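# Four arms build a leaning-block arch with keystone

## Task

Using the objects on the table, make an arch. Arm bases, in the scene frame (metres, facing angle in degrees counter-clockwise from +x): arm1 at x=+0.65 y=+0.35 z=+0.72 facing -162; arm2 at x=-0.10 y=+0.65 z=+0.72 facing -63; arm3 at x=-0.65 y=-0.30 z=+0.72 facing +23; arm4 at x=+0.45 y=-0.65 z=+0.72 facing +106. Pick two blocks identical in shape and size as the leaning blocks. Stand each upright on one of its ends, sitting flat on the table, with the two tilted toward one another. Place a keystone centred between them on their slanted tops, touching both with no gap at either contact. The three blocks must form a straight line, and no other loose object may be touching any of them. Any number of arms may be used. At the end every gripper must have released and the arms must be moved away, and the arch has to stand by itself.

## Robot and tools

Robots: four identical i2rt Big YAM arms named arm1, arm2, arm3 and arm4, each mounted on the tabletop (about z=0.72 m) at the positions given in the task. Each has six revolute joints, a two-finger gripper, and one wrist camera that, with joints 1 and 6 at zero and the hand level and pointing forward, rides on top of the hand looking toward the fingertips. Reach is about 1.0 m from the joint-1 axis.

Frame: a single scene frame shared by all arms, origin on the floor, +z up. Base facing angles are measured counter-clockwise from +x. The hand point is midway between the fingertips; its z axis runs along the fingers and the fingers close along its y axis.

execute_actions: argument actions is a list holding either no action or exactly one. An action is an object keyed by arm name; each arm entry has one key, joints, an object of absolute joint targets (not offsets) by name. All named targets start together and may finish at different times. Names, units and ranges: joint1_rad -2.879 to 2.879 (base yaw; positive is counter-clockwise seen from above; zero points along the base facing direction); joint2_rad 0 to 3.141 (shoulder; zero has the upper arm pointing back roughly level, increasing lifts it up then forward); joint3_rad 0 to 3.019 (elbow; zero is fully folded, increasing opens it); joint4_rad -1.692 to 1.57 (hand pitch; positive tips fingers up); joint5_rad -1.57 to 1.57 (hand yaw; positive toward the arm's right); joint6_rad -2.094 to 2.094 (hand roll; positive is clockwise viewed from behind the hand); gripper_m 0 to 0.093, the fingertip gap in metres. Completion tolerances are ±0.045, ±0.14, ±0.09, ±0.055, ±0.03, ±0.035 rad and ±0.003 m respectively. Any joint or arm left out may still be driving toward an earlier target. An unknown key or an out-of-range number rejects the whole call and nothing moves. One action runs at most 15 s. Optional cameras: a list of arm1_cam_wrist, arm2_cam_wrist, arm3_cam_wrist, arm4_cam_wrist or all; omitted, null or all gives every camera, an empty list gives none.

Results: each arm's state including joint_positions; a pictures line listing the cameras in image order; joint_status for each commanded joint: off_target (stopped short, may still be pushing), contact_stop or time_out (target dropped, holds where it stopped; a timed-out joint may keep a nearby target and keep pushing), not_followed (a self/inter-arm collision check blocked the targets, often with a cause line; gripper commands still run, and blocked targets may be retried later), limit_stop_at_motor_heat. on_its_own lists joints not commanded this call; its held at value is the target held, not the actual position. To relieve a pushing joint, command its reported position. Tiny target changes may not move a joint. A joint carrying weight may sag.

wait: seconds from 0 to 10; nothing new is commanded, returns the same state and images as an empty action.

zoom_image: camera (one wrist camera from the latest result) and region [x0, y0, x1, y1] in image pixels, origin top-left, at most 504 by 504.

finished_scene: scene, the integer number of the scene being closed; irreversible, and its result reports success and the next task.

Cameras are fisheye, 504x504 pixels, focal length about 415 px, principal point near (254, 250), field half-angle about 51 degrees.

Typical order: look with the cameras, plan joint targets per arm, open gripper, approach, close on a block, lift, place, release, retreat; repeat for the second leaning block and the keystone, then open all grippers and withdraw all arms and check the arch stands alone.

Cautions: the hand path between postures can swing wide since joints move at different speeds. Arms do not stop on contact and can push hard; two arms pressing together ends the run, and the collision check may react late and ignores fingers, gripper housings and cameras. No state line reports arm-to-arm contact. Do not knock objects off the work area, drop, slam or shove them. Holding loads heats motors; MOTOR HOT appears at 85 °C and at 100 °C an OVER-TEMPERATURE FAULT makes that arm go limp until it cools. A reported stop cancels later motion calls in the same reply. The robots keep holding the last command while you think, and loose objects can occasionally be nudged.

Each tool is called after "Call:" by a JSON object that holds its "method" and its "body", one argument or row to a line.

## Session

Call:
{"method": "execute_actions", "body": {
  "actions": []
}}

Scene clock: 0.00 s.
Motor temperatures (°C, as the motors report them): arm1=[29 29 28 28 28 26] | arm2=[25 28 27 29 28 28] | arm3=[29 27 26 27 25 29] | arm4=[29 28 27 29 26 29]
arm1.joint_positions: joint1_rad=-0.191 joint2_rad=+0.619 joint3_rad=+1.428 joint4_rad=-1.307 joint5_rad=-0.172 joint6_rad=+0.023 gripper_m=+0.094
arm1.joint_status: not commanded
arm1.hand: x=+0.4277 y=+0.2997 z=+1.3851 quat_wxyz=(-0.103, -0.853, -0.074, +0.506) (m; scene frame)
arm2.joint_positions: joint1_rad=-0.491 joint2_rad=+0.250 joint3_rad=+1.628 joint4_rad=-1.327 joint5_rad=+0.172 joint6_rad=-0.681 gripper_m=+0.095
arm2.joint_status: not commanded
arm2.hand: x=-0.1351 y=+0.6747 z=+1.4491 quat_wxyz=(-0.237, -0.375, -0.574, +0.688) (m; scene frame)
arm3.joint_positions: joint1_rad=-0.708 joint2_rad=+0.595 joint3_rad=+1.351 joint4_rad=-1.404 joint5_rad=-0.030 joint6_rad=+0.080 gripper_m=+0.094
arm3.joint_status: not commanded
arm3.hand: x=-0.4436 y=-0.3712 z=+1.2552 quat_wxyz=(-0.442, -0.186, -0.876, +0.047) (m; scene frame)
arm4.joint_positions: joint1_rad=-0.487 joint2_rad=+0.281 joint3_rad=+1.345 joint4_rad=-1.613 joint5_rad=-0.029 joint6_rad=+0.271 gripper_m=+0.094
arm4.joint_status: not commanded
arm4.hand: x=+0.4623 y=-0.5817 z=+1.2328 quat_wxyz=(-0.331, +0.449, -0.747, -0.361) (m; scene frame)
pictures: arm1_cam_wrist, arm2_cam_wrist, arm3_cam_wrist, arm4_cam_wrist
Images, in order (width x height): arm1_cam_wrist 504x504, arm2_cam_wrist 504x504, arm3_cam_wrist 504x504, arm4_cam_wrist 504x504.

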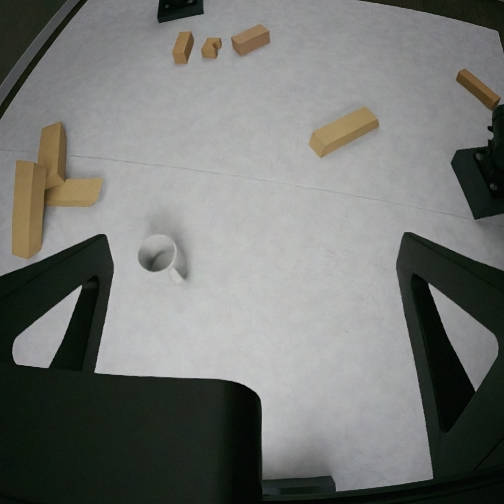

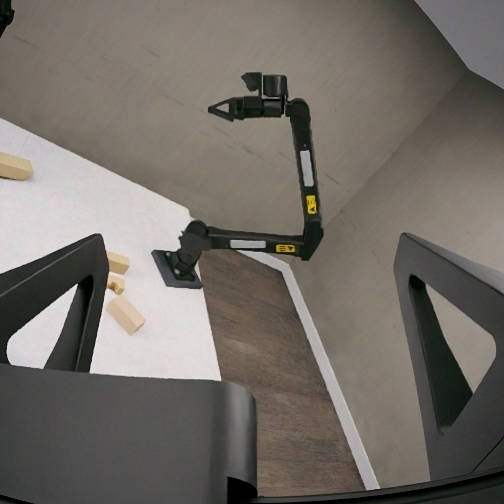

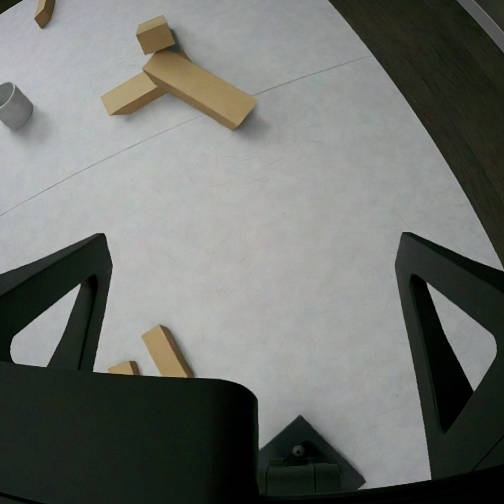

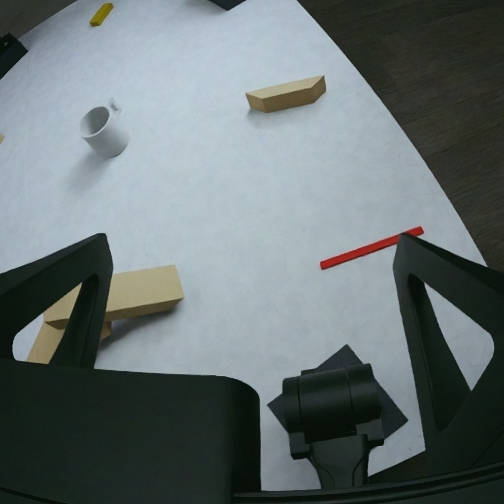

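Call:
{"method": "execute_actions", "body": {
  "actions": [
    {"arm1":{"joints":{"joint1_rad":0,"joint2_rad":0.9,"joint3_rad":1.3,"joint4_rad":-1.6,"joint5_rad":0,"joint6_rad":0}},"arm2":{"joints":{"joint1_rad":0,"joint2_rad":0.9,"joint3_rad":1.3,"joint4_rad":-1.6,"joint5_rad":0,"joint6_rad":0}},"arm3":{"joints":{"joint1_rad":0,"joint2_rad":0.9,"joint3_rad":1.3,"joint4_rad":-1.6,"joint5_rad":0,"joint6_rad":0}},"arm4":{"joints":{"joint1_rad":0,"joint2_rad":0.9,"joint3_rad":1.3,"joint4_rad":-1.6,"joint5_rad":0,"joint6_rad":0}}}
  ]
}}

Scene clock: 3.63 s.
Motor temperatures (°C, as the motors report them): arm1=[29 29 29 28 28 26] | arm2=[25 28 27 29 28 28] | arm3=[29 27 27 27 25 29] | arm4=[29 28 28 29 26 29]
arm1.joint_positions: joint1_rad=-0.003 joint2_rad=+0.907 joint3_rad=+1.282 joint4_rad=-1.589 joint5_rad=-0.002 joint6_rad=+0.010 gripper_m=+0.094
arm1.joint_status: all done
arm1.hand: x=+0.3815 y=+0.2714 z=+1.2000 quat_wxyz=(-0.027, -0.975, -0.133, +0.178) (m; scene frame)
arm2.joint_positions: joint1_rad=-0.003 joint2_rad=+0.904 joint3_rad=+1.283 joint4_rad=-1.590 joint5_rad=+0.002 joint6_rad=-0.012 gripper_m=+0.095
arm2.joint_status: all done
arm2.hand: x=+0.0097 y=+0.3980 z=+1.1578 quat_wxyz=(-0.156, -0.532, -0.826, +0.102) (m; scene frame)
arm3.joint_positions: joint1_rad=-0.011 joint2_rad=+0.900 joint3_rad=+1.283 joint4_rad=-1.593 joint5_rad=+0.000 joint6_rad=+0.006 gripper_m=+0.094
arm3.joint_status: all done
arm3.hand: x=-0.3877 y=-0.2054 z=+1.1247 quat_wxyz=(-0.176, +0.166, -0.970, -0.031) (m; scene frame)
arm4.joint_positions: joint1_rad=-0.004 joint2_rad=+0.902 joint3_rad=+1.299 joint4_rad=-1.606 joint5_rad=-0.001 joint6_rad=+0.013 gripper_m=+0.094
arm4.joint_status: all done
arm4.hand: x=+0.3816 y=-0.3815 z=+1.1140 quat_wxyz=(-0.110, +0.772, -0.609, -0.143) (m; scene frame)
pictures: arm1_cam_wrist, arm2_cam_wrist, arm3_cam_wrist, arm4_cam_wrist
Images, in order (width x height): arm1_cam_wrist 504x504, arm2_cam_wrist 504x504, arm3_cam_wrist 504x504, arm4_cam_wrist 504x504.

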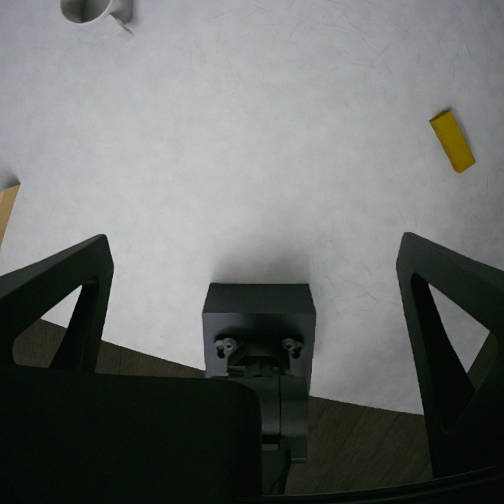

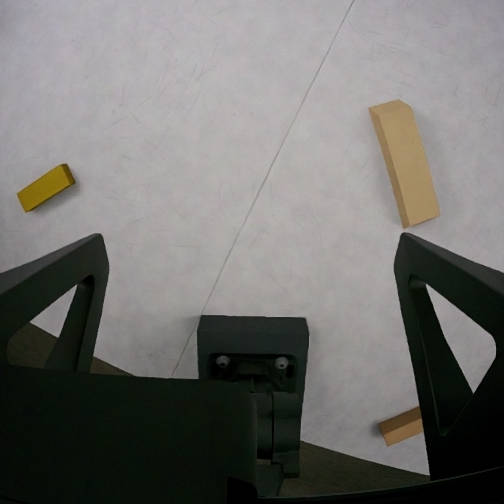

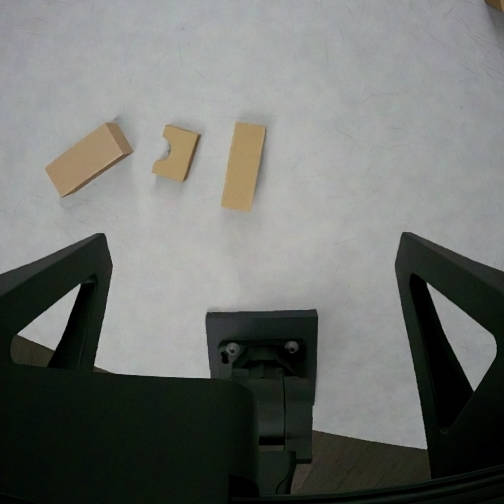

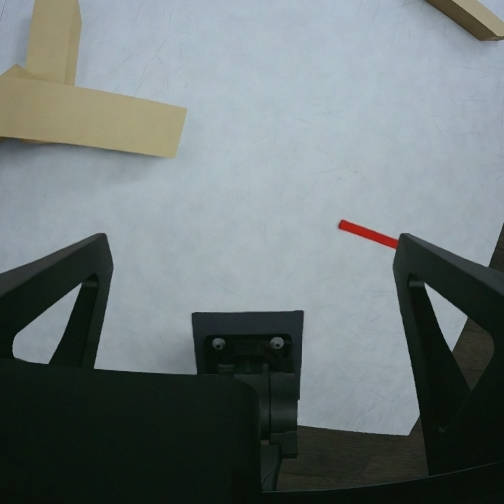

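Call:
{"method": "execute_actions", "body": {
  "actions": [
    {"arm1":{"joints":{"joint4_rad":-1.0}},"arm2":{"joints":{"joint3_rad":1.7}},"arm3":{"joints":{"joint2_rad":1.35}},"arm4":{"joints":{"joint1_rad":0.6,"joint2_rad":1.3,"joint3_rad":1.6}}}
  ]
}}

Scene clock: 5.73 s.
Motor temperatures (°C, as the motors report them): arm1=[29 29 30 28 28 26] | arm2=[25 28 28 29 28 28] | arm3=[29 28 27 27 25 29] | arm4=[29 28 29 29 26 29]
arm1.joint_positions: joint1_rad=-0.003 joint2_rad=+0.907 joint3_rad=+1.282 joint4_rad=-1.024 joint5_rad=-0.002 joint6_rad=+0.010 gripper_m=+0.094
arm1.joint_status: all done
arm1.hand: x=+0.2761 y=+0.2409 z=+1.2822 quat_wxyz=(-0.065, -0.886, -0.122, +0.442) (m; scene frame)
arm2.joint_positions: joint1_rad=-0.003 joint2_rad=+0.894 joint3_rad=+1.670 joint4_rad=-1.594 joint5_rad=+0.002 joint6_rad=-0.012 gripper_m=+0.095
arm2.joint_status: all done
arm2.hand: x=+0.0064 y=+0.4040 z=+1.3330 quat_wxyz=(-0.313, -0.503, -0.779, +0.206) (m; scene frame)
arm3.joint_positions: joint1_rad=-0.011 joint2_rad=+1.364 joint3_rad=+1.283 joint4_rad=-1.595 joint5_rad=+0.000 joint6_rad=+0.006 gripper_m=+0.094
arm3.joint_status: all done
arm3.hand: x=-0.3080 y=-0.1768 z=+0.9823 quat_wxyz=(+0.052, +0.168, -0.984, +0.010) (m; scene frame)
arm4.joint_positions: joint1_rad=+0.606 joint2_rad=+1.301 joint3_rad=+1.551 joint4_rad=-1.602 joint5_rad=+0.000 joint6_rad=+0.012 gripper_m=+0.094
arm4.joint_status: all done
arm4.hand: x=+0.1400 y=-0.3844 z=+1.0947 quat_wxyz=(-0.038, +0.930, -0.352, -0.103) (m; scene frame)
pictures: arm1_cam_wrist, arm2_cam_wrist, arm3_cam_wrist, arm4_cam_wrist
Images, in order (width x height): arm1_cam_wrist 504x504, arm2_cam_wrist 504x504, arm3_cam_wrist 504x504, arm4_cam_wrist 504x504.

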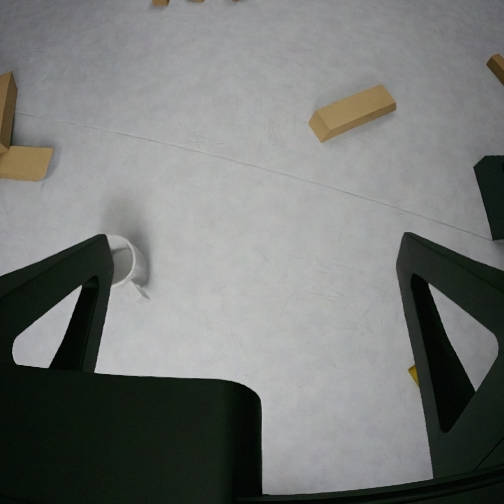

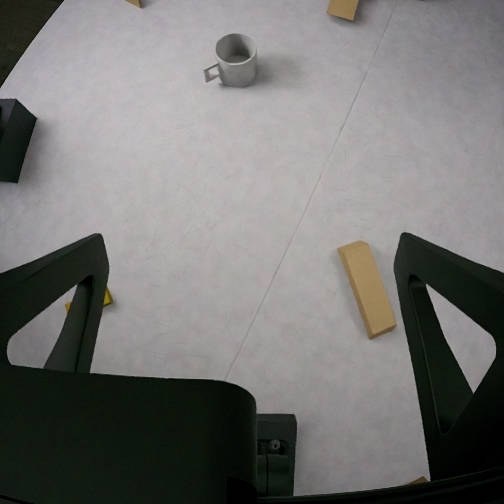

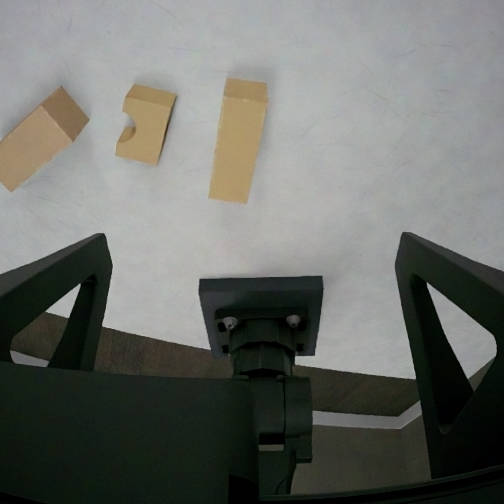

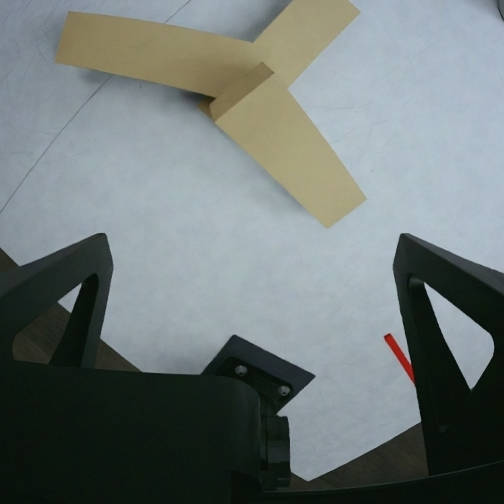

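Call:
{"method": "zoom_image", "body": {
  "camera": "arm4_cam_wrist",
  "region": [40, 0, 400, 250]
}}

Call:
{"method": "zoom_image", "body": {
  "camera": "arm1_cam_wrist",
  "region": [280, 40, 504, 170]
}}

Call:
{"method": "zoom_image", "body": {
  "camera": "arm3_cam_wrist",
  "region": [0, 50, 300, 230]
}}

Region (40, 0, 400, 250) of arm4_cam_wrist's 504x504 image, scaled by 1.400, with more detail than that image has; it fills the top 350 rows of this view, and the rest is white.

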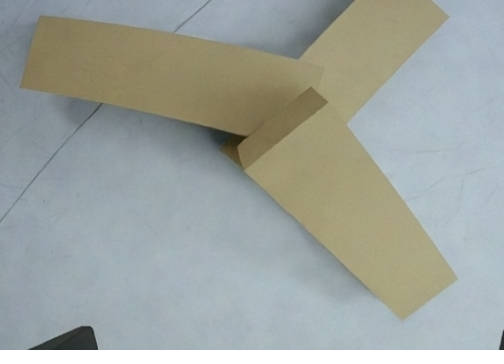

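Region (280, 40, 504, 170) of arm1_cam_wrist's 504x504 image, scaled by 2.250, with more detail than that image has; it fills the top 292 rows of this view, and the rest is white.

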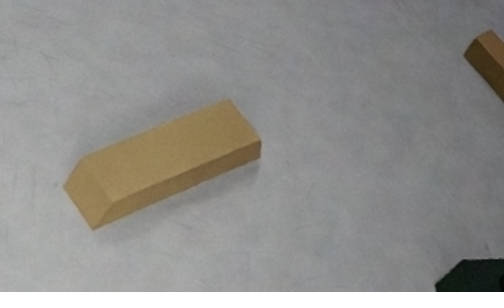

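Region (0, 50, 300, 230) of arm3_cam_wrist's 504x504 image, scaled by 1.680, with more detail than that image has; it fills the top 302 rows of this view, and the rest is white.

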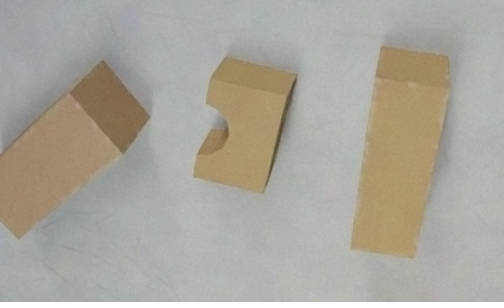

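Call:
{"method": "execute_actions", "body": {
  "actions": [
    {"arm1":{"joints":{"joint1_rad":1.215,"joint2_rad":1.116,"joint3_rad":0.85,"joint4_rad":-0.64}},"arm2":{"joints":{"joint1_rad":-0.63,"joint2_rad":0.683,"joint3_rad":0.74,"joint4_rad":-0.96}},"arm3":{"joints":{"joint1_rad":-0.3,"joint2_rad":1.5,"joint3_rad":0.9,"joint4_rad":0.35}},"arm4":{"joints":{"joint1_rad":0.5,"joint2_rad":1.135,"joint3_rad":1.32,"joint4_rad":-1.09}}}
  ]
}}

Scene clock: 12.83 s.
Motor temperatures (°C, as the motors report them): arm1=[29 29 32 28 28 26] | arm2=[25 28 29 29 28 28] | arm3=[29 28 29 27 25 29] | arm4=[29 28 31 29 26 29]
arm1.joint_positions: joint1_rad=+1.216 joint2_rad=+1.137 joint3_rad=+0.846 joint4_rad=-0.659 joint5_rad=-0.001 joint6_rad=+0.008 gripper_m=+0.094
arm1.joint_status: all done
arm1.hand: x=+0.6219 y=-0.0822 z=+1.0121 quat_wxyz=(-0.208, -0.699, -0.647, +0.224) (m; scene frame)
arm2.joint_positions: joint1_rad=-0.628 joint2_rad=+0.691 joint3_rad=+0.741 joint4_rad=-0.979 joint5_rad=+0.001 joint6_rad=-0.011 gripper_m=+0.095
arm2.joint_status: all done
arm2.hand: x=-0.1656 y=+0.3600 z=+1.0217 quat_wxyz=(-0.204, -0.734, -0.599, +0.247) (m; scene frame)
arm3.joint_positions: joint1_rad=-0.309 joint2_rad=+1.518 joint3_rad=+0.889 joint4_rad=+0.328 joint5_rad=+0.001 joint6_rad=+0.005 gripper_m=+0.094
arm3.joint_status: all done
arm3.hand: x=-0.0392 y=-0.2714 z=+0.9569 quat_wxyz=(-0.593, +0.017, -0.805, -0.015) (m; scene frame)
arm4.joint_positions: joint1_rad=+0.494 joint2_rad=+1.131 joint3_rad=+1.330 joint4_rad=-1.105 joint5_rad=+0.000 joint6_rad=+0.012 gripper_m=+0.094
arm4.joint_status: all done
arm4.hand: x=+0.1462 y=-0.3233 z=+1.1108 quat_wxyz=(-0.130, +0.864, -0.384, -0.300) (m; scene frame)
pictures: arm1_cam_wrist, arm2_cam_wrist, arm3_cam_wrist, arm4_cam_wrist
Images, in order (width x height): arm1_cam_wrist 504x504, arm2_cam_wrist 504x504, arm3_cam_wrist 504x504, arm4_cam_wrist 504x504.

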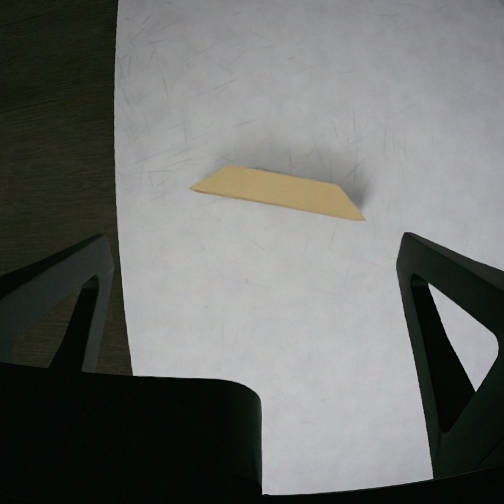

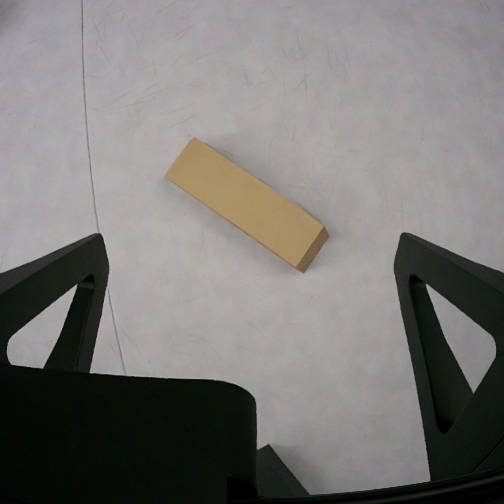

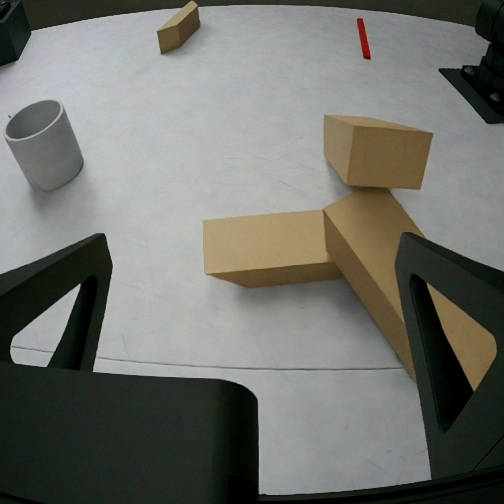

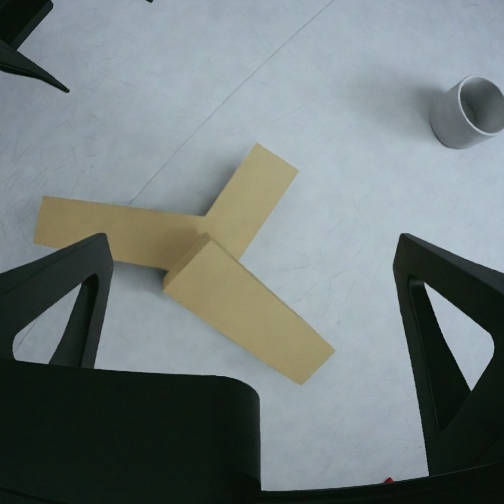

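Call:
{"method": "zoom_image", "body": {
  "camera": "arm1_cam_wrist",
  "region": [170, 130, 390, 250]
}}

Call:
{"method": "zoom_image", "body": {
  "camera": "arm2_cam_wrist",
  "region": [140, 120, 360, 290]
}}

Call:
{"method": "zoom_image", "body": {
  "camera": "arm3_cam_wrist",
  "region": [180, 90, 504, 400]
}}

Call:
{"method": "zoom_image", "body": {
  "camera": "arm4_cam_wrist",
  "region": [20, 120, 360, 400]
}}

Region (170, 130, 390, 250) of arm1_cam_wrist's 504x504 image, scaled by 2.291, with more detail than that image has; it fills the top 275 rows of this view, and the rest is white.

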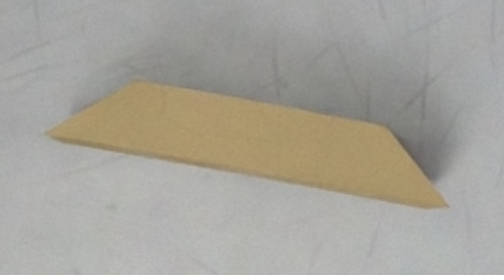

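Region (140, 120, 360, 290) of arm2_cam_wrist's 504x504 image, scaled by 2.291, with more detail than that image has; it fills the top 389 rows of this view, and the rest is white.

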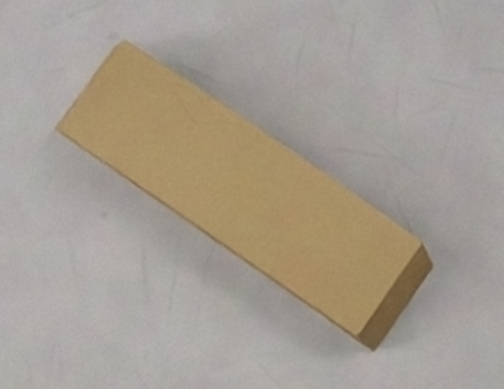

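Region (180, 90, 504, 400) of arm3_cam_wrist's 504x504 image, scaled by 1.556, with more detail than that image has; it fills the top 482 rows of this view, and the rest is white.

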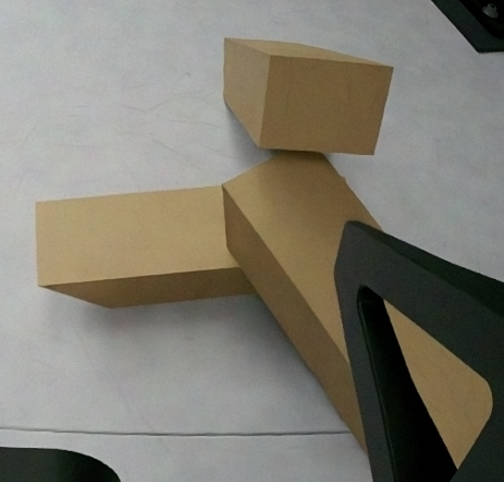

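Region (20, 120, 360, 400) of arm4_cam_wrist's 504x504 image, scaled by 1.482, with more detail than that image has; it fills the top 415 rows of this view, and the rest is white.

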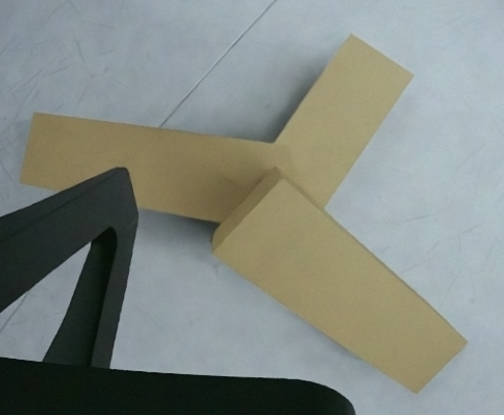

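Call:
{"method": "execute_actions", "body": {
  "actions": [
    {"arm4":{"joints":{"joint1_rad":0.462,"joint2_rad":1.35,"joint3_rad":1.098,"joint4_rad":-1.31,"joint6_rad":-0.857}},"arm3":{"joints":{"joint2_rad":1.1,"joint3_rad":0.75,"joint4_rad":-0.1}}}
  ],
  "cameras": ["arm3_cam_wrist","arm4_cam_wrist"]
}}

Scene clock: 16.27 s.
Motor temperatures (°C, as the motors report them): arm1=[29 29 32 28 28 26] | arm2=[25 28 30 29 28 28] | arm3=[29 28 29 27 25 29] | arm4=[29 28 31 29 26 29]
arm1.joint_positions: joint1_rad=+1.216 joint2_rad=+1.137 joint3_rad=+0.846 joint4_rad=-0.659 joint5_rad=-0.001 joint6_rad=+0.008 gripper_m=+0.094
arm1.joint_status: not commanded
arm1.hand: x=+0.6219 y=-0.0822 z=+1.0121 quat_wxyz=(-0.208, -0.699, -0.647, +0.224) (m; scene frame)
arm2.joint_positions: joint1_rad=-0.628 joint2_rad=+0.691 joint3_rad=+0.741 joint4_rad=-0.979 joint5_rad=+0.001 joint6_rad=-0.011 gripper_m=+0.095
arm2.joint_status: not commanded
arm2.hand: x=-0.1656 y=+0.3600 z=+1.0217 quat_wxyz=(-0.204, -0.734, -0.599, +0.247) (m; scene frame)
arm3.joint_positions: joint1_rad=-0.309 joint2_rad=+1.096 joint3_rad=+0.738 joint4_rad=-0.094 joint5_rad=+0.001 joint6_rad=+0.005 gripper_m=+0.094
arm3.joint_status: all done
arm3.hand: x=-0.1644 y=-0.2773 z=+0.9993 quat_wxyz=(-0.530, +0.018, -0.848, -0.013) (m; scene frame)
arm4.joint_positions: joint1_rad=+0.467 joint2_rad=+1.346 joint3_rad=+1.083 joint4_rad=-1.303 joint5_rad=+0.000 joint6_rad=-0.843 gripper_m=+0.094
arm4.joint_status: all done
arm4.hand: x=+0.2040 y=-0.3711 z=+0.8962 quat_wxyz=(-0.002, +1.000, -0.004, -0.001) (m; scene frame)
pictures: arm3_cam_wrist, arm4_cam_wrist
Images, in order (width x height): arm3_cam_wrist 504x504, arm4_cam_wrist 504x504.

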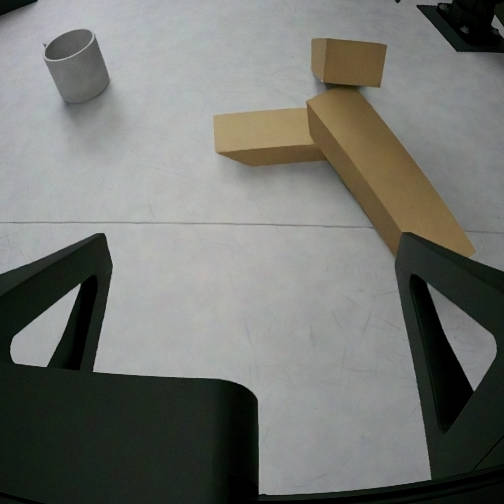

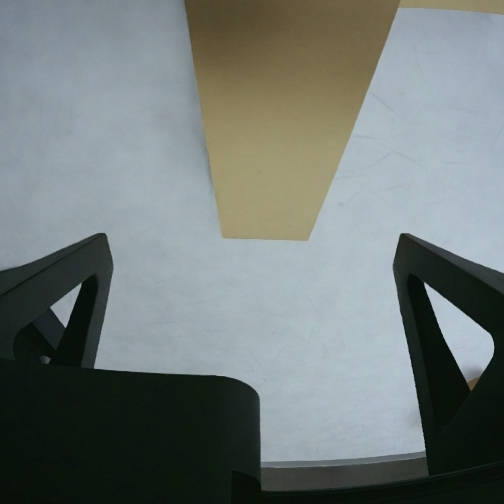

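Call:
{"method": "execute_actions", "body": {
  "actions": [
    {"arm4":{"joints":{"joint1_rad":0.445,"joint2_rad":1.488,"joint3_rad":0.93,"joint4_rad":-1.008,"joint6_rad":-0.875}}}
  ],
  "cameras": ["arm3_cam_wrist","arm4_cam_wrist"]
}}

Scene clock: 17.63 s.
Motor temperatures (°C, as the motors report them): arm1=[29 29 32 28 28 26] | arm2=[25 28 30 29 28 28] | arm3=[29 28 29 27 25 29] | arm4=[29 28 31 29 26 29]
arm1.joint_positions: joint1_rad=+1.216 joint2_rad=+1.137 joint3_rad=+0.846 joint4_rad=-0.659 joint5_rad=-0.001 joint6_rad=+0.008 gripper_m=+0.094
arm1.joint_status: not commanded
arm1.hand: x=+0.6219 y=-0.0822 z=+1.0121 quat_wxyz=(-0.208, -0.699, -0.647, +0.224) (m; scene frame)
arm2.joint_positions: joint1_rad=-0.628 joint2_rad=+0.691 joint3_rad=+0.741 joint4_rad=-0.979 joint5_rad=+0.001 joint6_rad=-0.011 gripper_m=+0.095
arm2.joint_status: not commanded
arm2.hand: x=-0.1656 y=+0.3600 z=+1.0217 quat_wxyz=(-0.204, -0.734, -0.599, +0.247) (m; scene frame)
arm3.joint_positions: joint1_rad=-0.309 joint2_rad=+1.096 joint3_rad=+0.738 joint4_rad=-0.094 joint5_rad=+0.001 joint6_rad=+0.005 gripper_m=+0.094
arm3.joint_status: not commanded
arm3.hand: x=-0.1644 y=-0.2773 z=+0.9993 quat_wxyz=(-0.530, +0.018, -0.848, -0.013) (m; scene frame)
arm4.joint_positions: joint1_rad=+0.449 joint2_rad=+1.488 joint3_rad=+0.934 joint4_rad=-1.018 joint5_rad=-0.003 joint6_rad=-0.862 gripper_m=+0.094
arm4.joint_status: all done
arm4.hand: x=+0.2030 y=-0.3600 z=+0.7932 quat_wxyz=(+0.001, +1.000, -0.004, +0.000) (m; scene frame)
pictures: arm3_cam_wrist, arm4_cam_wrist
Images, in order (width x height): arm3_cam_wrist 504x504, arm4_cam_wrist 504x504.

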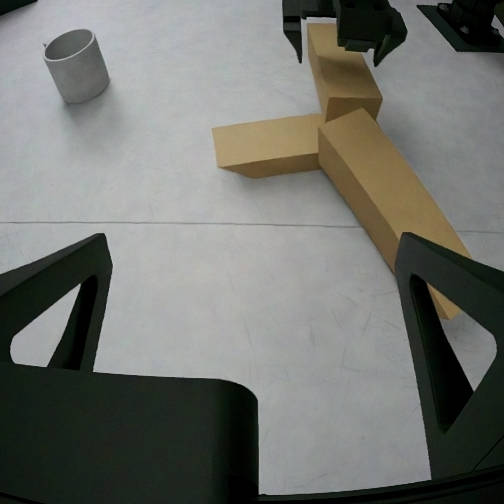

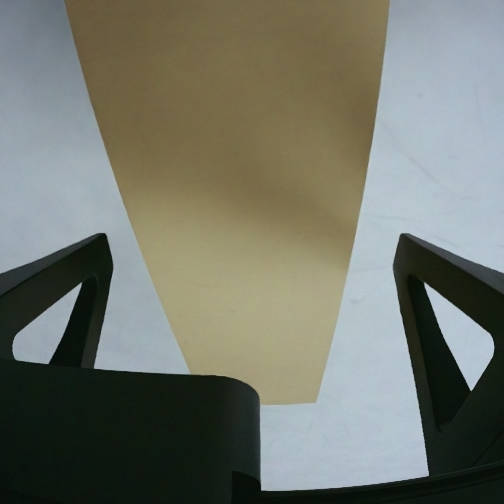

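Call:
{"method": "execute_actions", "body": {
  "actions": [
    {"arm4":{"joints":{"joint2_rad":1.518,"joint3_rad":0.9,"joint4_rad":-0.96}}}
  ],
  "cameras": []
}}

Call:
{"method": "execute_actions", "body": {
  "actions": [
    {"arm4":{"joints":{"gripper_m":0.04}}}
  ],
  "cameras": ["arm3_cam_wrist","arm4_cam_wrist"]
}}

Scene clock: 18.57 s.
Motor temperatures (°C, as the motors report them): arm1=[29 29 32 28 28 26] | arm2=[25 28 30 29 28 28] | arm3=[29 28 29 27 25 29] | arm4=[29 28 31 29 26 29]
arm1.joint_positions: joint1_rad=+1.216 joint2_rad=+1.137 joint3_rad=+0.846 joint4_rad=-0.659 joint5_rad=-0.001 joint6_rad=+0.008 gripper_m=+0.094
arm1.joint_status: not commanded
arm1.hand: x=+0.6219 y=-0.0822 z=+1.0121 quat_wxyz=(-0.208, -0.699, -0.647, +0.224) (m; scene frame)
arm2.joint_positions: joint1_rad=-0.628 joint2_rad=+0.691 joint3_rad=+0.741 joint4_rad=-0.979 joint5_rad=+0.001 joint6_rad=-0.011 gripper_m=+0.095
arm2.joint_status: not commanded
arm2.hand: x=-0.1656 y=+0.3600 z=+1.0217 quat_wxyz=(-0.204, -0.734, -0.599, +0.247) (m; scene frame)
arm3.joint_positions: joint1_rad=-0.309 joint2_rad=+1.096 joint3_rad=+0.738 joint4_rad=-0.094 joint5_rad=+0.001 joint6_rad=+0.005 gripper_m=+0.094
arm3.joint_status: not commanded
arm3.hand: x=-0.1644 y=-0.2773 z=+0.9993 quat_wxyz=(-0.530, +0.018, -0.848, -0.013) (m; scene frame)
arm4.joint_positions: joint1_rad=+0.449 joint2_rad=+1.504 joint3_rad=+0.909 joint4_rad=-0.971 joint5_rad=-0.003 joint6_rad=-0.862 gripper_m=+0.094
arm4.joint_status: all done
arm4.hand: x=+0.2035 y=-0.3606 z=+0.7794 quat_wxyz=(-0.001, +1.000, -0.004, -0.003) (m; scene frame)
pictures: none
No camera images: the call's "cameras" was empty. Leave "cameras" out to get every camera's image.

Scene clock: 19.17 s.
Motor temperatures (°C, as the motors report them): arm1=[29 29 32 28 28 26] | arm2=[25 28 30 29 28 28] | arm3=[29 28 29 27 25 29] | arm4=[29 28 31 29 26 29]
arm1.joint_positions: joint1_rad=+1.216 joint2_rad=+1.137 joint3_rad=+0.846 joint4_rad=-0.659 joint5_rad=-0.001 joint6_rad=+0.008 gripper_m=+0.094
arm1.joint_status: not commanded
arm1.hand: x=+0.6219 y=-0.0822 z=+1.0121 quat_wxyz=(-0.208, -0.699, -0.647, +0.224) (m; scene frame)
arm2.joint_positions: joint1_rad=-0.628 joint2_rad=+0.691 joint3_rad=+0.741 joint4_rad=-0.979 joint5_rad=+0.001 joint6_rad=-0.011 gripper_m=+0.095
arm2.joint_status: not commanded
arm2.hand: x=-0.1656 y=+0.3600 z=+1.0217 quat_wxyz=(-0.204, -0.734, -0.599, +0.247) (m; scene frame)
arm3.joint_positions: joint1_rad=-0.309 joint2_rad=+1.096 joint3_rad=+0.738 joint4_rad=-0.094 joint5_rad=+0.001 joint6_rad=+0.005 gripper_m=+0.094
arm3.joint_status: not commanded
arm3.hand: x=-0.1644 y=-0.2773 z=+0.9993 quat_wxyz=(-0.530, +0.018, -0.848, -0.013) (m; scene frame)
arm4.joint_positions: joint1_rad=+0.449 joint2_rad=+1.504 joint3_rad=+0.909 joint4_rad=-0.970 joint5_rad=-0.002 joint6_rad=-0.864 gripper_m=+0.059
arm4.joint_status: gripper_m off_target (ended at +0.059, target +0.040)
arm4.hand: x=+0.2035 y=-0.3603 z=+0.7794 quat_wxyz=(-0.002, +1.000, -0.003, -0.002) (m; scene frame)
pictures: arm3_cam_wrist, arm4_cam_wrist
Images, in order (width x height): arm3_cam_wrist 504x504, arm4_cam_wrist 504x504.

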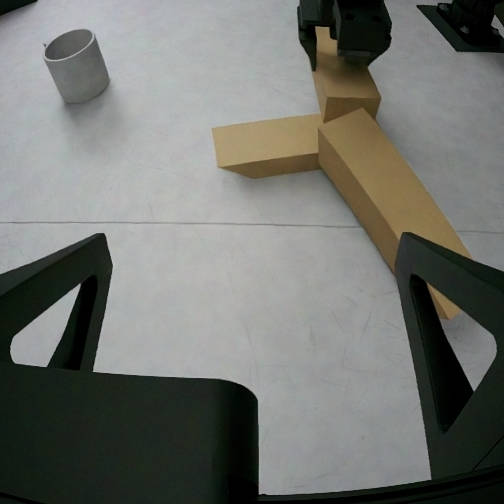

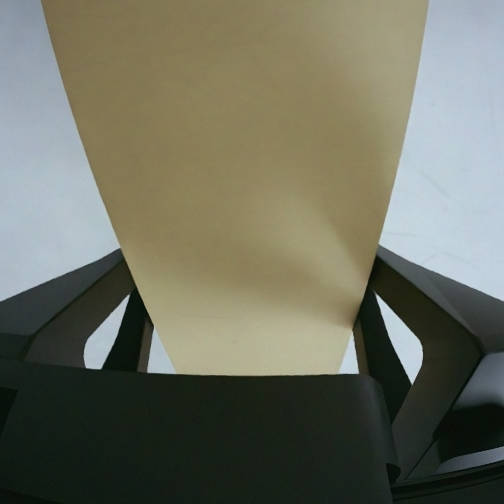

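Call:
{"method": "execute_actions", "body": {
  "actions": [
    {"arm4":{"joints":{"joint2_rad":1.341,"joint3_rad":1.235,"joint4_rad":-1.445}}}
  ],
  "cameras": []
}}

Call:
{"method": "execute_actions", "body": {
  "actions": [
    {"arm4":{"joints":{"joint6_rad":0.6}},"arm3":{"joints":{"joint4_rad":0.2}}}
  ],
  "cameras": ["arm3_cam_wrist","arm4_cam_wrist"]
}}

Scene clock: 20.63 s.
Motor temperatures (°C, as the motors report them): arm1=[29 29 32 28 28 26] | arm2=[25 28 30 29 28 28] | arm3=[29 28 30 27 25 29] | arm4=[29 28 31 29 26 29]
arm1.joint_positions: joint1_rad=+1.216 joint2_rad=+1.137 joint3_rad=+0.846 joint4_rad=-0.659 joint5_rad=-0.001 joint6_rad=+0.008 gripper_m=+0.094
arm1.joint_status: not commanded
arm1.hand: x=+0.6219 y=-0.0822 z=+1.0121 quat_wxyz=(-0.208, -0.699, -0.647, +0.224) (m; scene frame)
arm2.joint_positions: joint1_rad=-0.628 joint2_rad=+0.691 joint3_rad=+0.741 joint4_rad=-0.979 joint5_rad=+0.001 joint6_rad=-0.011 gripper_m=+0.095
arm2.joint_status: not commanded
arm2.hand: x=-0.1656 y=+0.3600 z=+1.0217 quat_wxyz=(-0.204, -0.734, -0.599, +0.247) (m; scene frame)
arm3.joint_positions: joint1_rad=-0.309 joint2_rad=+1.096 joint3_rad=+0.738 joint4_rad=-0.094 joint5_rad=+0.001 joint6_rad=+0.005 gripper_m=+0.094
arm3.joint_status: not commanded
arm3.hand: x=-0.1644 y=-0.2773 z=+0.9993 quat_wxyz=(-0.530, +0.018, -0.848, -0.013) (m; scene frame)
arm4.joint_positions: joint1_rad=+0.449 joint2_rad=+1.344 joint3_rad=+1.205 joint4_rad=-1.435 joint5_rad=-0.002 joint6_rad=-0.864 gripper_m=+0.059
arm4.joint_status: all done
arm4.hand: x=+0.2044 y=-0.3616 z=+0.9429 quat_wxyz=(+0.001, +1.000, -0.003, +0.000) (m; scene frame)
pictures: none
No camera images: the call's "cameras" was empty. Leave "cameras" out to get every camera's image.

Scene clock: 22.77 s.
Motor temperatures (°C, as the motors report them): arm1=[29 29 33 28 28 26] | arm2=[25 28 31 29 28 28] | arm3=[29 28 30 27 25 29] | arm4=[29 28 32 29 26 29]
arm1.joint_positions: joint1_rad=+1.216 joint2_rad=+1.137 joint3_rad=+0.846 joint4_rad=-0.659 joint5_rad=-0.001 joint6_rad=+0.008 gripper_m=+0.094
arm1.joint_status: not commanded
arm1.hand: x=+0.6219 y=-0.0822 z=+1.0121 quat_wxyz=(-0.208, -0.699, -0.647, +0.224) (m; scene frame)
arm2.joint_positions: joint1_rad=-0.628 joint2_rad=+0.691 joint3_rad=+0.741 joint4_rad=-0.979 joint5_rad=+0.001 joint6_rad=-0.011 gripper_m=+0.095
arm2.joint_status: not commanded
arm2.hand: x=-0.1656 y=+0.3600 z=+1.0217 quat_wxyz=(-0.204, -0.734, -0.599, +0.247) (m; scene frame)
arm3.joint_positions: joint1_rad=-0.309 joint2_rad=+1.096 joint3_rad=+0.738 joint4_rad=+0.178 joint5_rad=+0.001 joint6_rad=+0.005 gripper_m=+0.094
arm3.joint_status: all done
arm3.hand: x=-0.1435 y=-0.2763 z=+1.0625 quat_wxyz=(-0.640, +0.016, -0.768, -0.016) (m; scene frame)
arm4.joint_positions: joint1_rad=+0.449 joint2_rad=+1.344 joint3_rad=+1.205 joint4_rad=-1.435 joint5_rad=-0.002 joint6_rad=+0.587 gripper_m=+0.059
arm4.joint_status: all done
arm4.hand: x=+0.2044 y=-0.3616 z=+0.9429 quat_wxyz=(+0.001, +0.747, -0.665, +0.001) (m; scene frame)
pictures: arm3_cam_wrist, arm4_cam_wrist
Images, in order (width x height): arm3_cam_wrist 504x504, arm4_cam_wrist 504x504.

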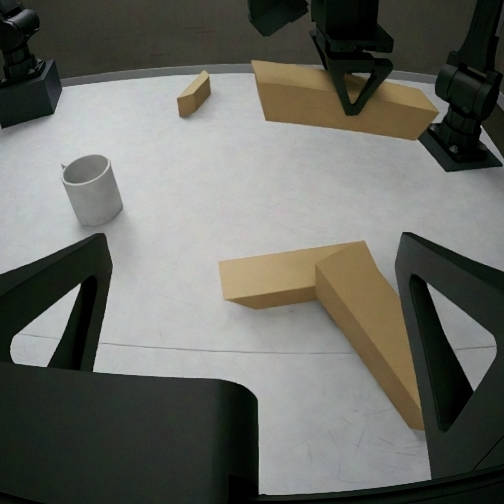

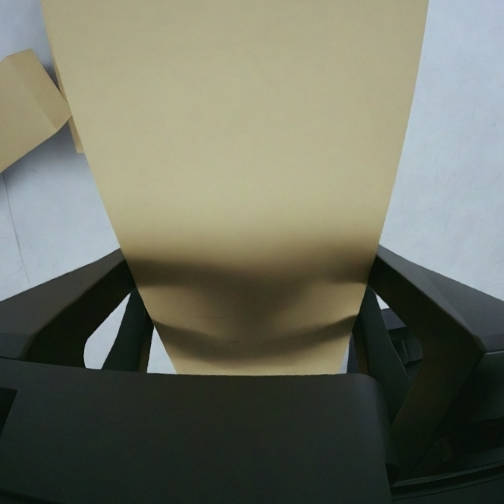

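Call:
{"method": "zoom_image", "body": {
  "camera": "arm3_cam_wrist",
  "region": [230, 30, 460, 160]
}}

Call:
{"method": "zoom_image", "body": {
  "camera": "arm3_cam_wrist",
  "region": [200, 220, 460, 450]
}}

Region (230, 30, 460, 160) of arm3_cam_wrist's 504x504 image, scaled by 2.191, with more detail than that image has; it fills the top 285 rows of this view, and the rest is white.

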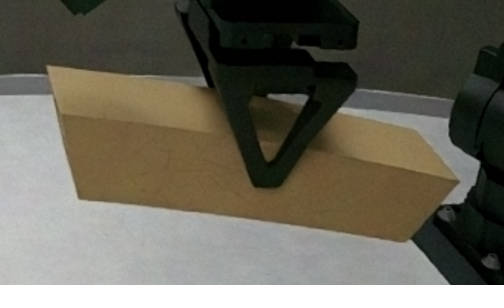

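Region (200, 220, 460, 450) of arm3_cam_wrist's 504x504 image, scaled by 1.938, with more detail than that image has; it fills the top 446 rows of this view, and the rest is white.

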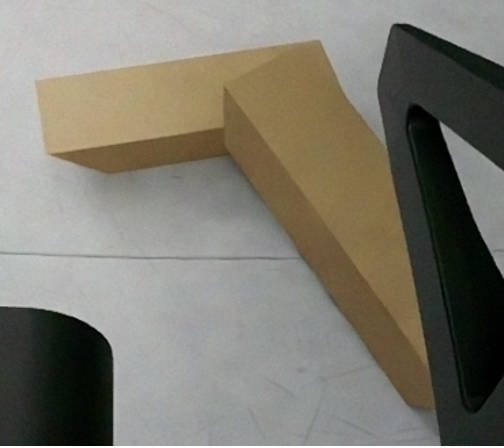

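Call:
{"method": "execute_actions", "body": {
  "actions": [
    {"arm4":{"joints":{"joint1_rad":-0.185,"joint2_rad":1.69,"joint3_rad":1.31,"joint4_rad":-1.30,"joint6_rad":0}},"arm1":{"joints":{"joint1_rad":0.8,"joint2_rad":0.7,"joint3_rad":0.9,"joint4_rad":-1.0}},"arm3":{"joints":{"joint1_rad":-0.534,"joint2_rad":1.6,"joint3_rad":1.55,"joint4_rad":-1.47,"joint6_rad":-0.72}}}
  ],
  "cameras": []
}}

Call:
{"method": "execute_actions", "body": {
  "actions": [
    {"arm4":{"joints":{"joint2_rad":1.795,"joint3_rad":1.195,"joint4_rad":-1.11}},"arm3":{"joints":{"joint2_rad":2.11,"joint3_rad":2.045,"joint4_rad":-1.474}}}
  ]
}}

Scene clock: 26.50 s.
Motor temperatures (°C, as the motors report them): arm1=[29 29 33 28 28 26] | arm2=[25 28 31 29 28 28] | arm3=[29 28 31 27 25 29] | arm4=[29 28 32 29 26 29]
arm1.joint_positions: joint1_rad=+0.804 joint2_rad=+0.689 joint3_rad=+0.851 joint4_rad=-0.988 joint5_rad=+0.001 joint6_rad=+0.008 gripper_m=+0.094
arm1.joint_status: all done
arm1.hand: x=+0.5061 y=+0.0701 z=+1.1239 quat_wxyz=(-0.188, -0.798, -0.479, +0.312) (m; scene frame)
arm2.joint_positions: joint1_rad=-0.628 joint2_rad=+0.691 joint3_rad=+0.741 joint4_rad=-0.979 joint5_rad=+0.001 joint6_rad=-0.011 gripper_m=+0.095
arm2.joint_status: not commanded
arm2.hand: x=-0.1656 y=+0.3600 z=+1.0217 quat_wxyz=(-0.204, -0.734, -0.599, +0.247) (m; scene frame)
arm3.joint_positions: joint1_rad=-0.541 joint2_rad=+1.611 joint3_rad=+1.502 joint4_rad=-1.461 joint5_rad=+0.001 joint6_rad=-0.713 gripper_m=+0.094
arm3.joint_status: all done
arm3.hand: x=-0.1754 y=-0.3896 z=+0.9618 quat_wxyz=(+0.000, +0.261, -0.965, +0.001) (m; scene frame)
arm4.joint_positions: joint1_rad=-0.188 joint2_rad=+1.711 joint3_rad=+1.273 joint4_rad=-1.295 joint5_rad=+0.001 joint6_rad=+0.013 gripper_m=+0.059
arm4.joint_status: all done
arm4.hand: x=+0.4217 y=-0.2046 z=+0.8181 quat_wxyz=(+0.054, +0.723, -0.686, +0.059) (m; scene frame)
pictures: none
No camera images: the call's "cameras" was empty. Leave "cameras" out to get every camera's image.

Scene clock: 28.03 s.
Motor temperatures (°C, as the motors report them): arm1=[29 29 34 28 28 26] | arm2=[25 28 31 29 28 28] | arm3=[29 28 31 27 25 29] | arm4=[29 29 32 29 26 29]
arm1.joint_positions: joint1_rad=+0.804 joint2_rad=+0.689 joint3_rad=+0.851 joint4_rad=-0.988 joint5_rad=+0.001 joint6_rad=+0.008 gripper_m=+0.094
arm1.joint_status: not commanded
arm1.hand: x=+0.5061 y=+0.0701 z=+1.1239 quat_wxyz=(-0.188, -0.798, -0.479, +0.312) (m; scene frame)
arm2.joint_positions: joint1_rad=-0.628 joint2_rad=+0.691 joint3_rad=+0.741 joint4_rad=-0.979 joint5_rad=+0.001 joint6_rad=-0.011 gripper_m=+0.095
arm2.joint_status: not commanded
arm2.hand: x=-0.1656 y=+0.3600 z=+1.0217 quat_wxyz=(-0.204, -0.734, -0.599, +0.247) (m; scene frame)
arm3.joint_positions: joint1_rad=-0.541 joint2_rad=+2.134 joint3_rad=+1.993 joint4_rad=-1.473 joint5_rad=+0.001 joint6_rad=-0.713 gripper_m=+0.094
arm3.joint_status: all done
arm3.hand: x=-0.0141 y=-0.4199 z=+0.8575 quat_wxyz=(+0.020, +0.261, -0.965, -0.009) (m; scene frame)
arm4.joint_positions: joint1_rad=-0.188 joint2_rad=+1.785 joint3_rad=+1.201 joint4_rad=-1.143 joint5_rad=+0.001 joint6_rad=+0.008 gripper_m=+0.059
arm4.joint_status: all done
arm4.hand: x=+0.4215 y=-0.2037 z=+0.7595 quat_wxyz=(+0.052, +0.725, -0.685, +0.057) (m; scene frame)
pictures: arm1_cam_wrist, arm2_cam_wrist, arm3_cam_wrist, arm4_cam_wrist
Images, in order (width x height): arm1_cam_wrist 504x504, arm2_cam_wrist 504x504, arm3_cam_wrist 504x504, arm4_cam_wrist 504x504.

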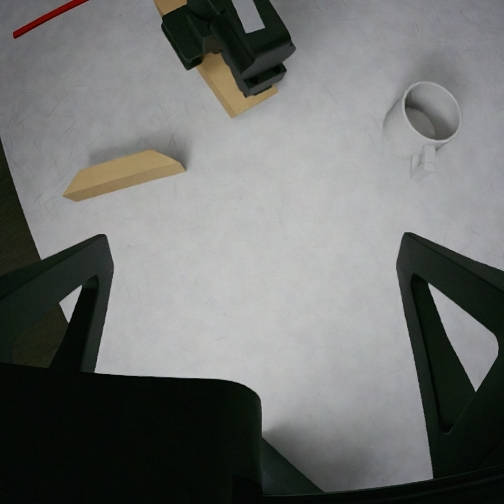

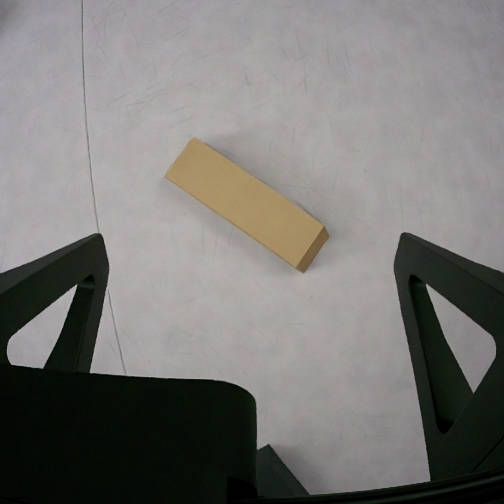

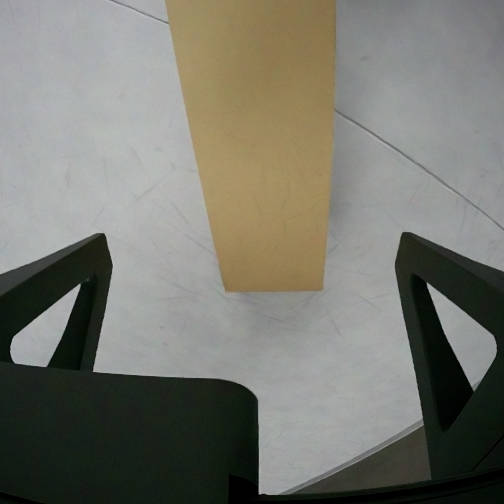

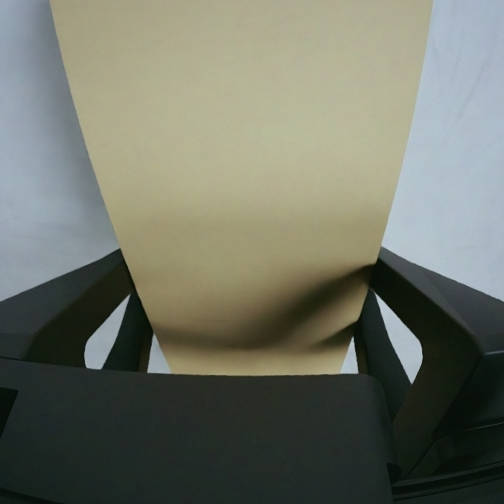

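Call:
{"method": "execute_actions", "body": {
  "actions": [
    {"arm4":{"joints":{"gripper_m":0.093}},"arm3":{"joints":{"joint1_rad":-0.55,"joint2_rad":2.185,"joint3_rad":1.80,"joint4_rad":-1.17,"joint6_rad":-0.8}}}
  ],
  "cameras": ["arm1_cam_wrist","arm3_cam_wrist","arm4_cam_wrist"]
}}

Scene clock: 29.60 s.
Motor temperatures (°C, as the motors report them): arm1=[29 29 34 28 28 26] | arm2=[25 28 31 29 28 28] | arm3=[29 29 31 27 25 29] | arm4=[29 29 32 29 26 29]
arm1.joint_positions: joint1_rad=+0.804 joint2_rad=+0.689 joint3_rad=+0.851 joint4_rad=-0.988 joint5_rad=+0.001 joint6_rad=+0.008 gripper_m=+0.094
arm1.joint_status: not commanded
arm1.hand: x=+0.5061 y=+0.0701 z=+1.1239 quat_wxyz=(-0.188, -0.798, -0.479, +0.312) (m; scene frame)
arm2.joint_positions: joint1_rad=-0.628 joint2_rad=+0.691 joint3_rad=+0.741 joint4_rad=-0.979 joint5_rad=+0.001 joint6_rad=-0.011 gripper_m=+0.095
arm2.joint_status: not commanded
arm2.hand: x=-0.1656 y=+0.3600 z=+1.0217 quat_wxyz=(-0.204, -0.734, -0.599, +0.247) (m; scene frame)
arm3.joint_positions: joint1_rad=-0.541 joint2_rad=+2.196 joint3_rad=+1.791 joint4_rad=-1.180 joint5_rad=+0.001 joint6_rad=-0.793 gripper_m=+0.094
arm3.joint_status: all done
arm3.hand: x=-0.0171 y=-0.4194 z=+0.7440 quat_wxyz=(+0.007, +0.299, -0.954, -0.003) (m; scene frame)
arm4.joint_positions: joint1_rad=-0.188 joint2_rad=+1.785 joint3_rad=+1.201 joint4_rad=-1.119 joint5_rad=+0.001 joint6_rad=+0.008 gripper_m=+0.093
arm4.joint_status: all done
arm4.hand: x=+0.4211 y=-0.1981 z=+0.7587 quat_wxyz=(+0.044, +0.725, -0.685, +0.048) (m; scene frame)
pictures: arm1_cam_wrist, arm3_cam_wrist, arm4_cam_wrist
Images, in order (width x height): arm1_cam_wrist 504x504, arm3_cam_wrist 504x504, arm4_cam_wrist 504x504.

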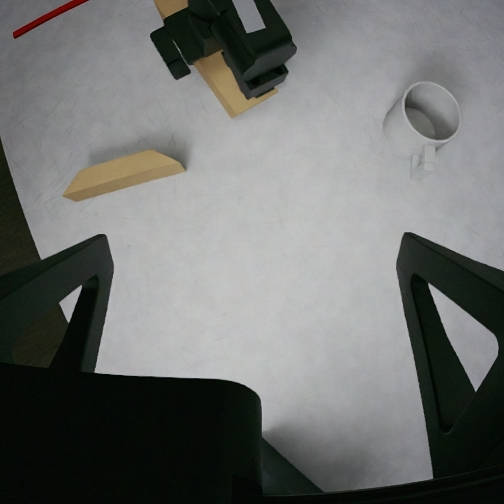

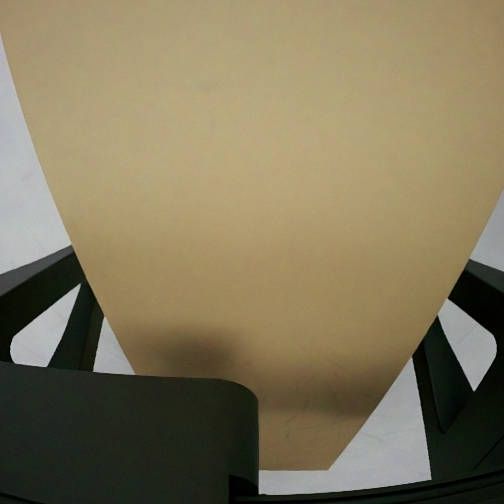

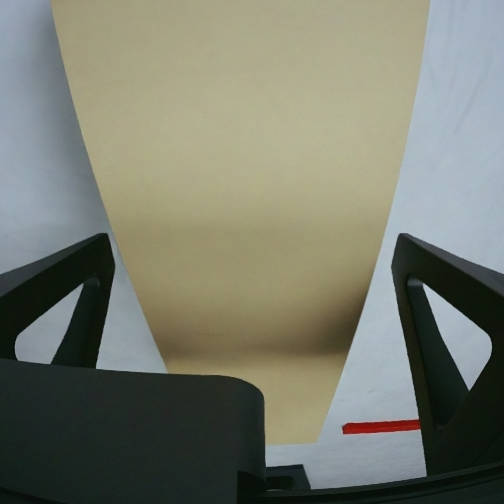

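Call:
{"method": "execute_actions", "body": {
  "actions": [
    {"arm4":{"joints":{"joint2_rad":1.5,"joint3_rad":1.33,"joint4_rad":-1.36}},"arm3":{"joints":{"gripper_m":0.04}}}
  ],
  "cameras": ["arm3_cam_wrist"]
}}

Scene clock: 31.10 s.
Motor temperatures (°C, as the motors report them): arm1=[29 29 35 28 28 26] | arm2=[25 28 31 29 28 28] | arm3=[29 29 31 27 25 29] | arm4=[29 29 32 29 26 29]
arm1.joint_positions: joint1_rad=+0.804 joint2_rad=+0.689 joint3_rad=+0.851 joint4_rad=-0.988 joint5_rad=+0.001 joint6_rad=+0.008 gripper_m=+0.094
arm1.joint_status: not commanded
arm1.hand: x=+0.5061 y=+0.0701 z=+1.1239 quat_wxyz=(-0.188, -0.798, -0.479, +0.312) (m; scene frame)
arm2.joint_positions: joint1_rad=-0.628 joint2_rad=+0.691 joint3_rad=+0.741 joint4_rad=-0.979 joint5_rad=+0.001 joint6_rad=-0.011 gripper_m=+0.095
arm2.joint_status: not commanded
arm2.hand: x=-0.1656 y=+0.3600 z=+1.0217 quat_wxyz=(-0.204, -0.734, -0.599, +0.247) (m; scene frame)
arm3.joint_positions: joint1_rad=-0.541 joint2_rad=+2.196 joint3_rad=+1.791 joint4_rad=-1.177 joint5_rad=+0.001 joint6_rad=-0.795 gripper_m=+0.059
arm3.joint_status: gripper_m off_target (ended at +0.059, target +0.040)
arm3.hand: x=-0.0164 y=-0.4199 z=+0.7440 quat_wxyz=(+0.006, +0.300, -0.954, -0.002) (m; scene frame)
arm4.joint_positions: joint1_rad=-0.188 joint2_rad=+1.491 joint3_rad=+1.311 joint4_rad=-1.351 joint5_rad=+0.001 joint6_rad=+0.008 gripper_m=+0.093
arm4.joint_status: all done
arm4.hand: x=+0.4218 y=-0.2083 z=+0.9261 quat_wxyz=(-0.014, +0.727, -0.687, -0.015) (m; scene frame)
pictures: arm3_cam_wrist
Images, in order (width x height): arm3_cam_wrist 504x504.

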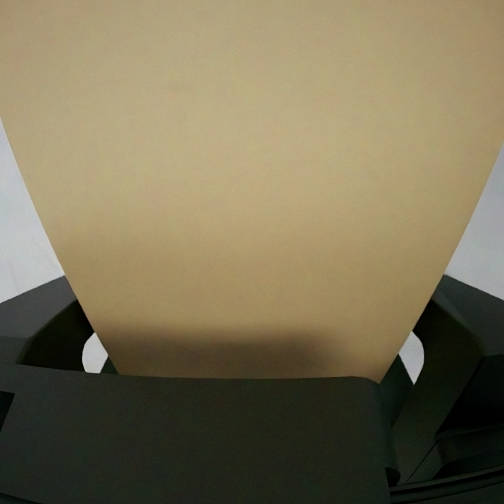

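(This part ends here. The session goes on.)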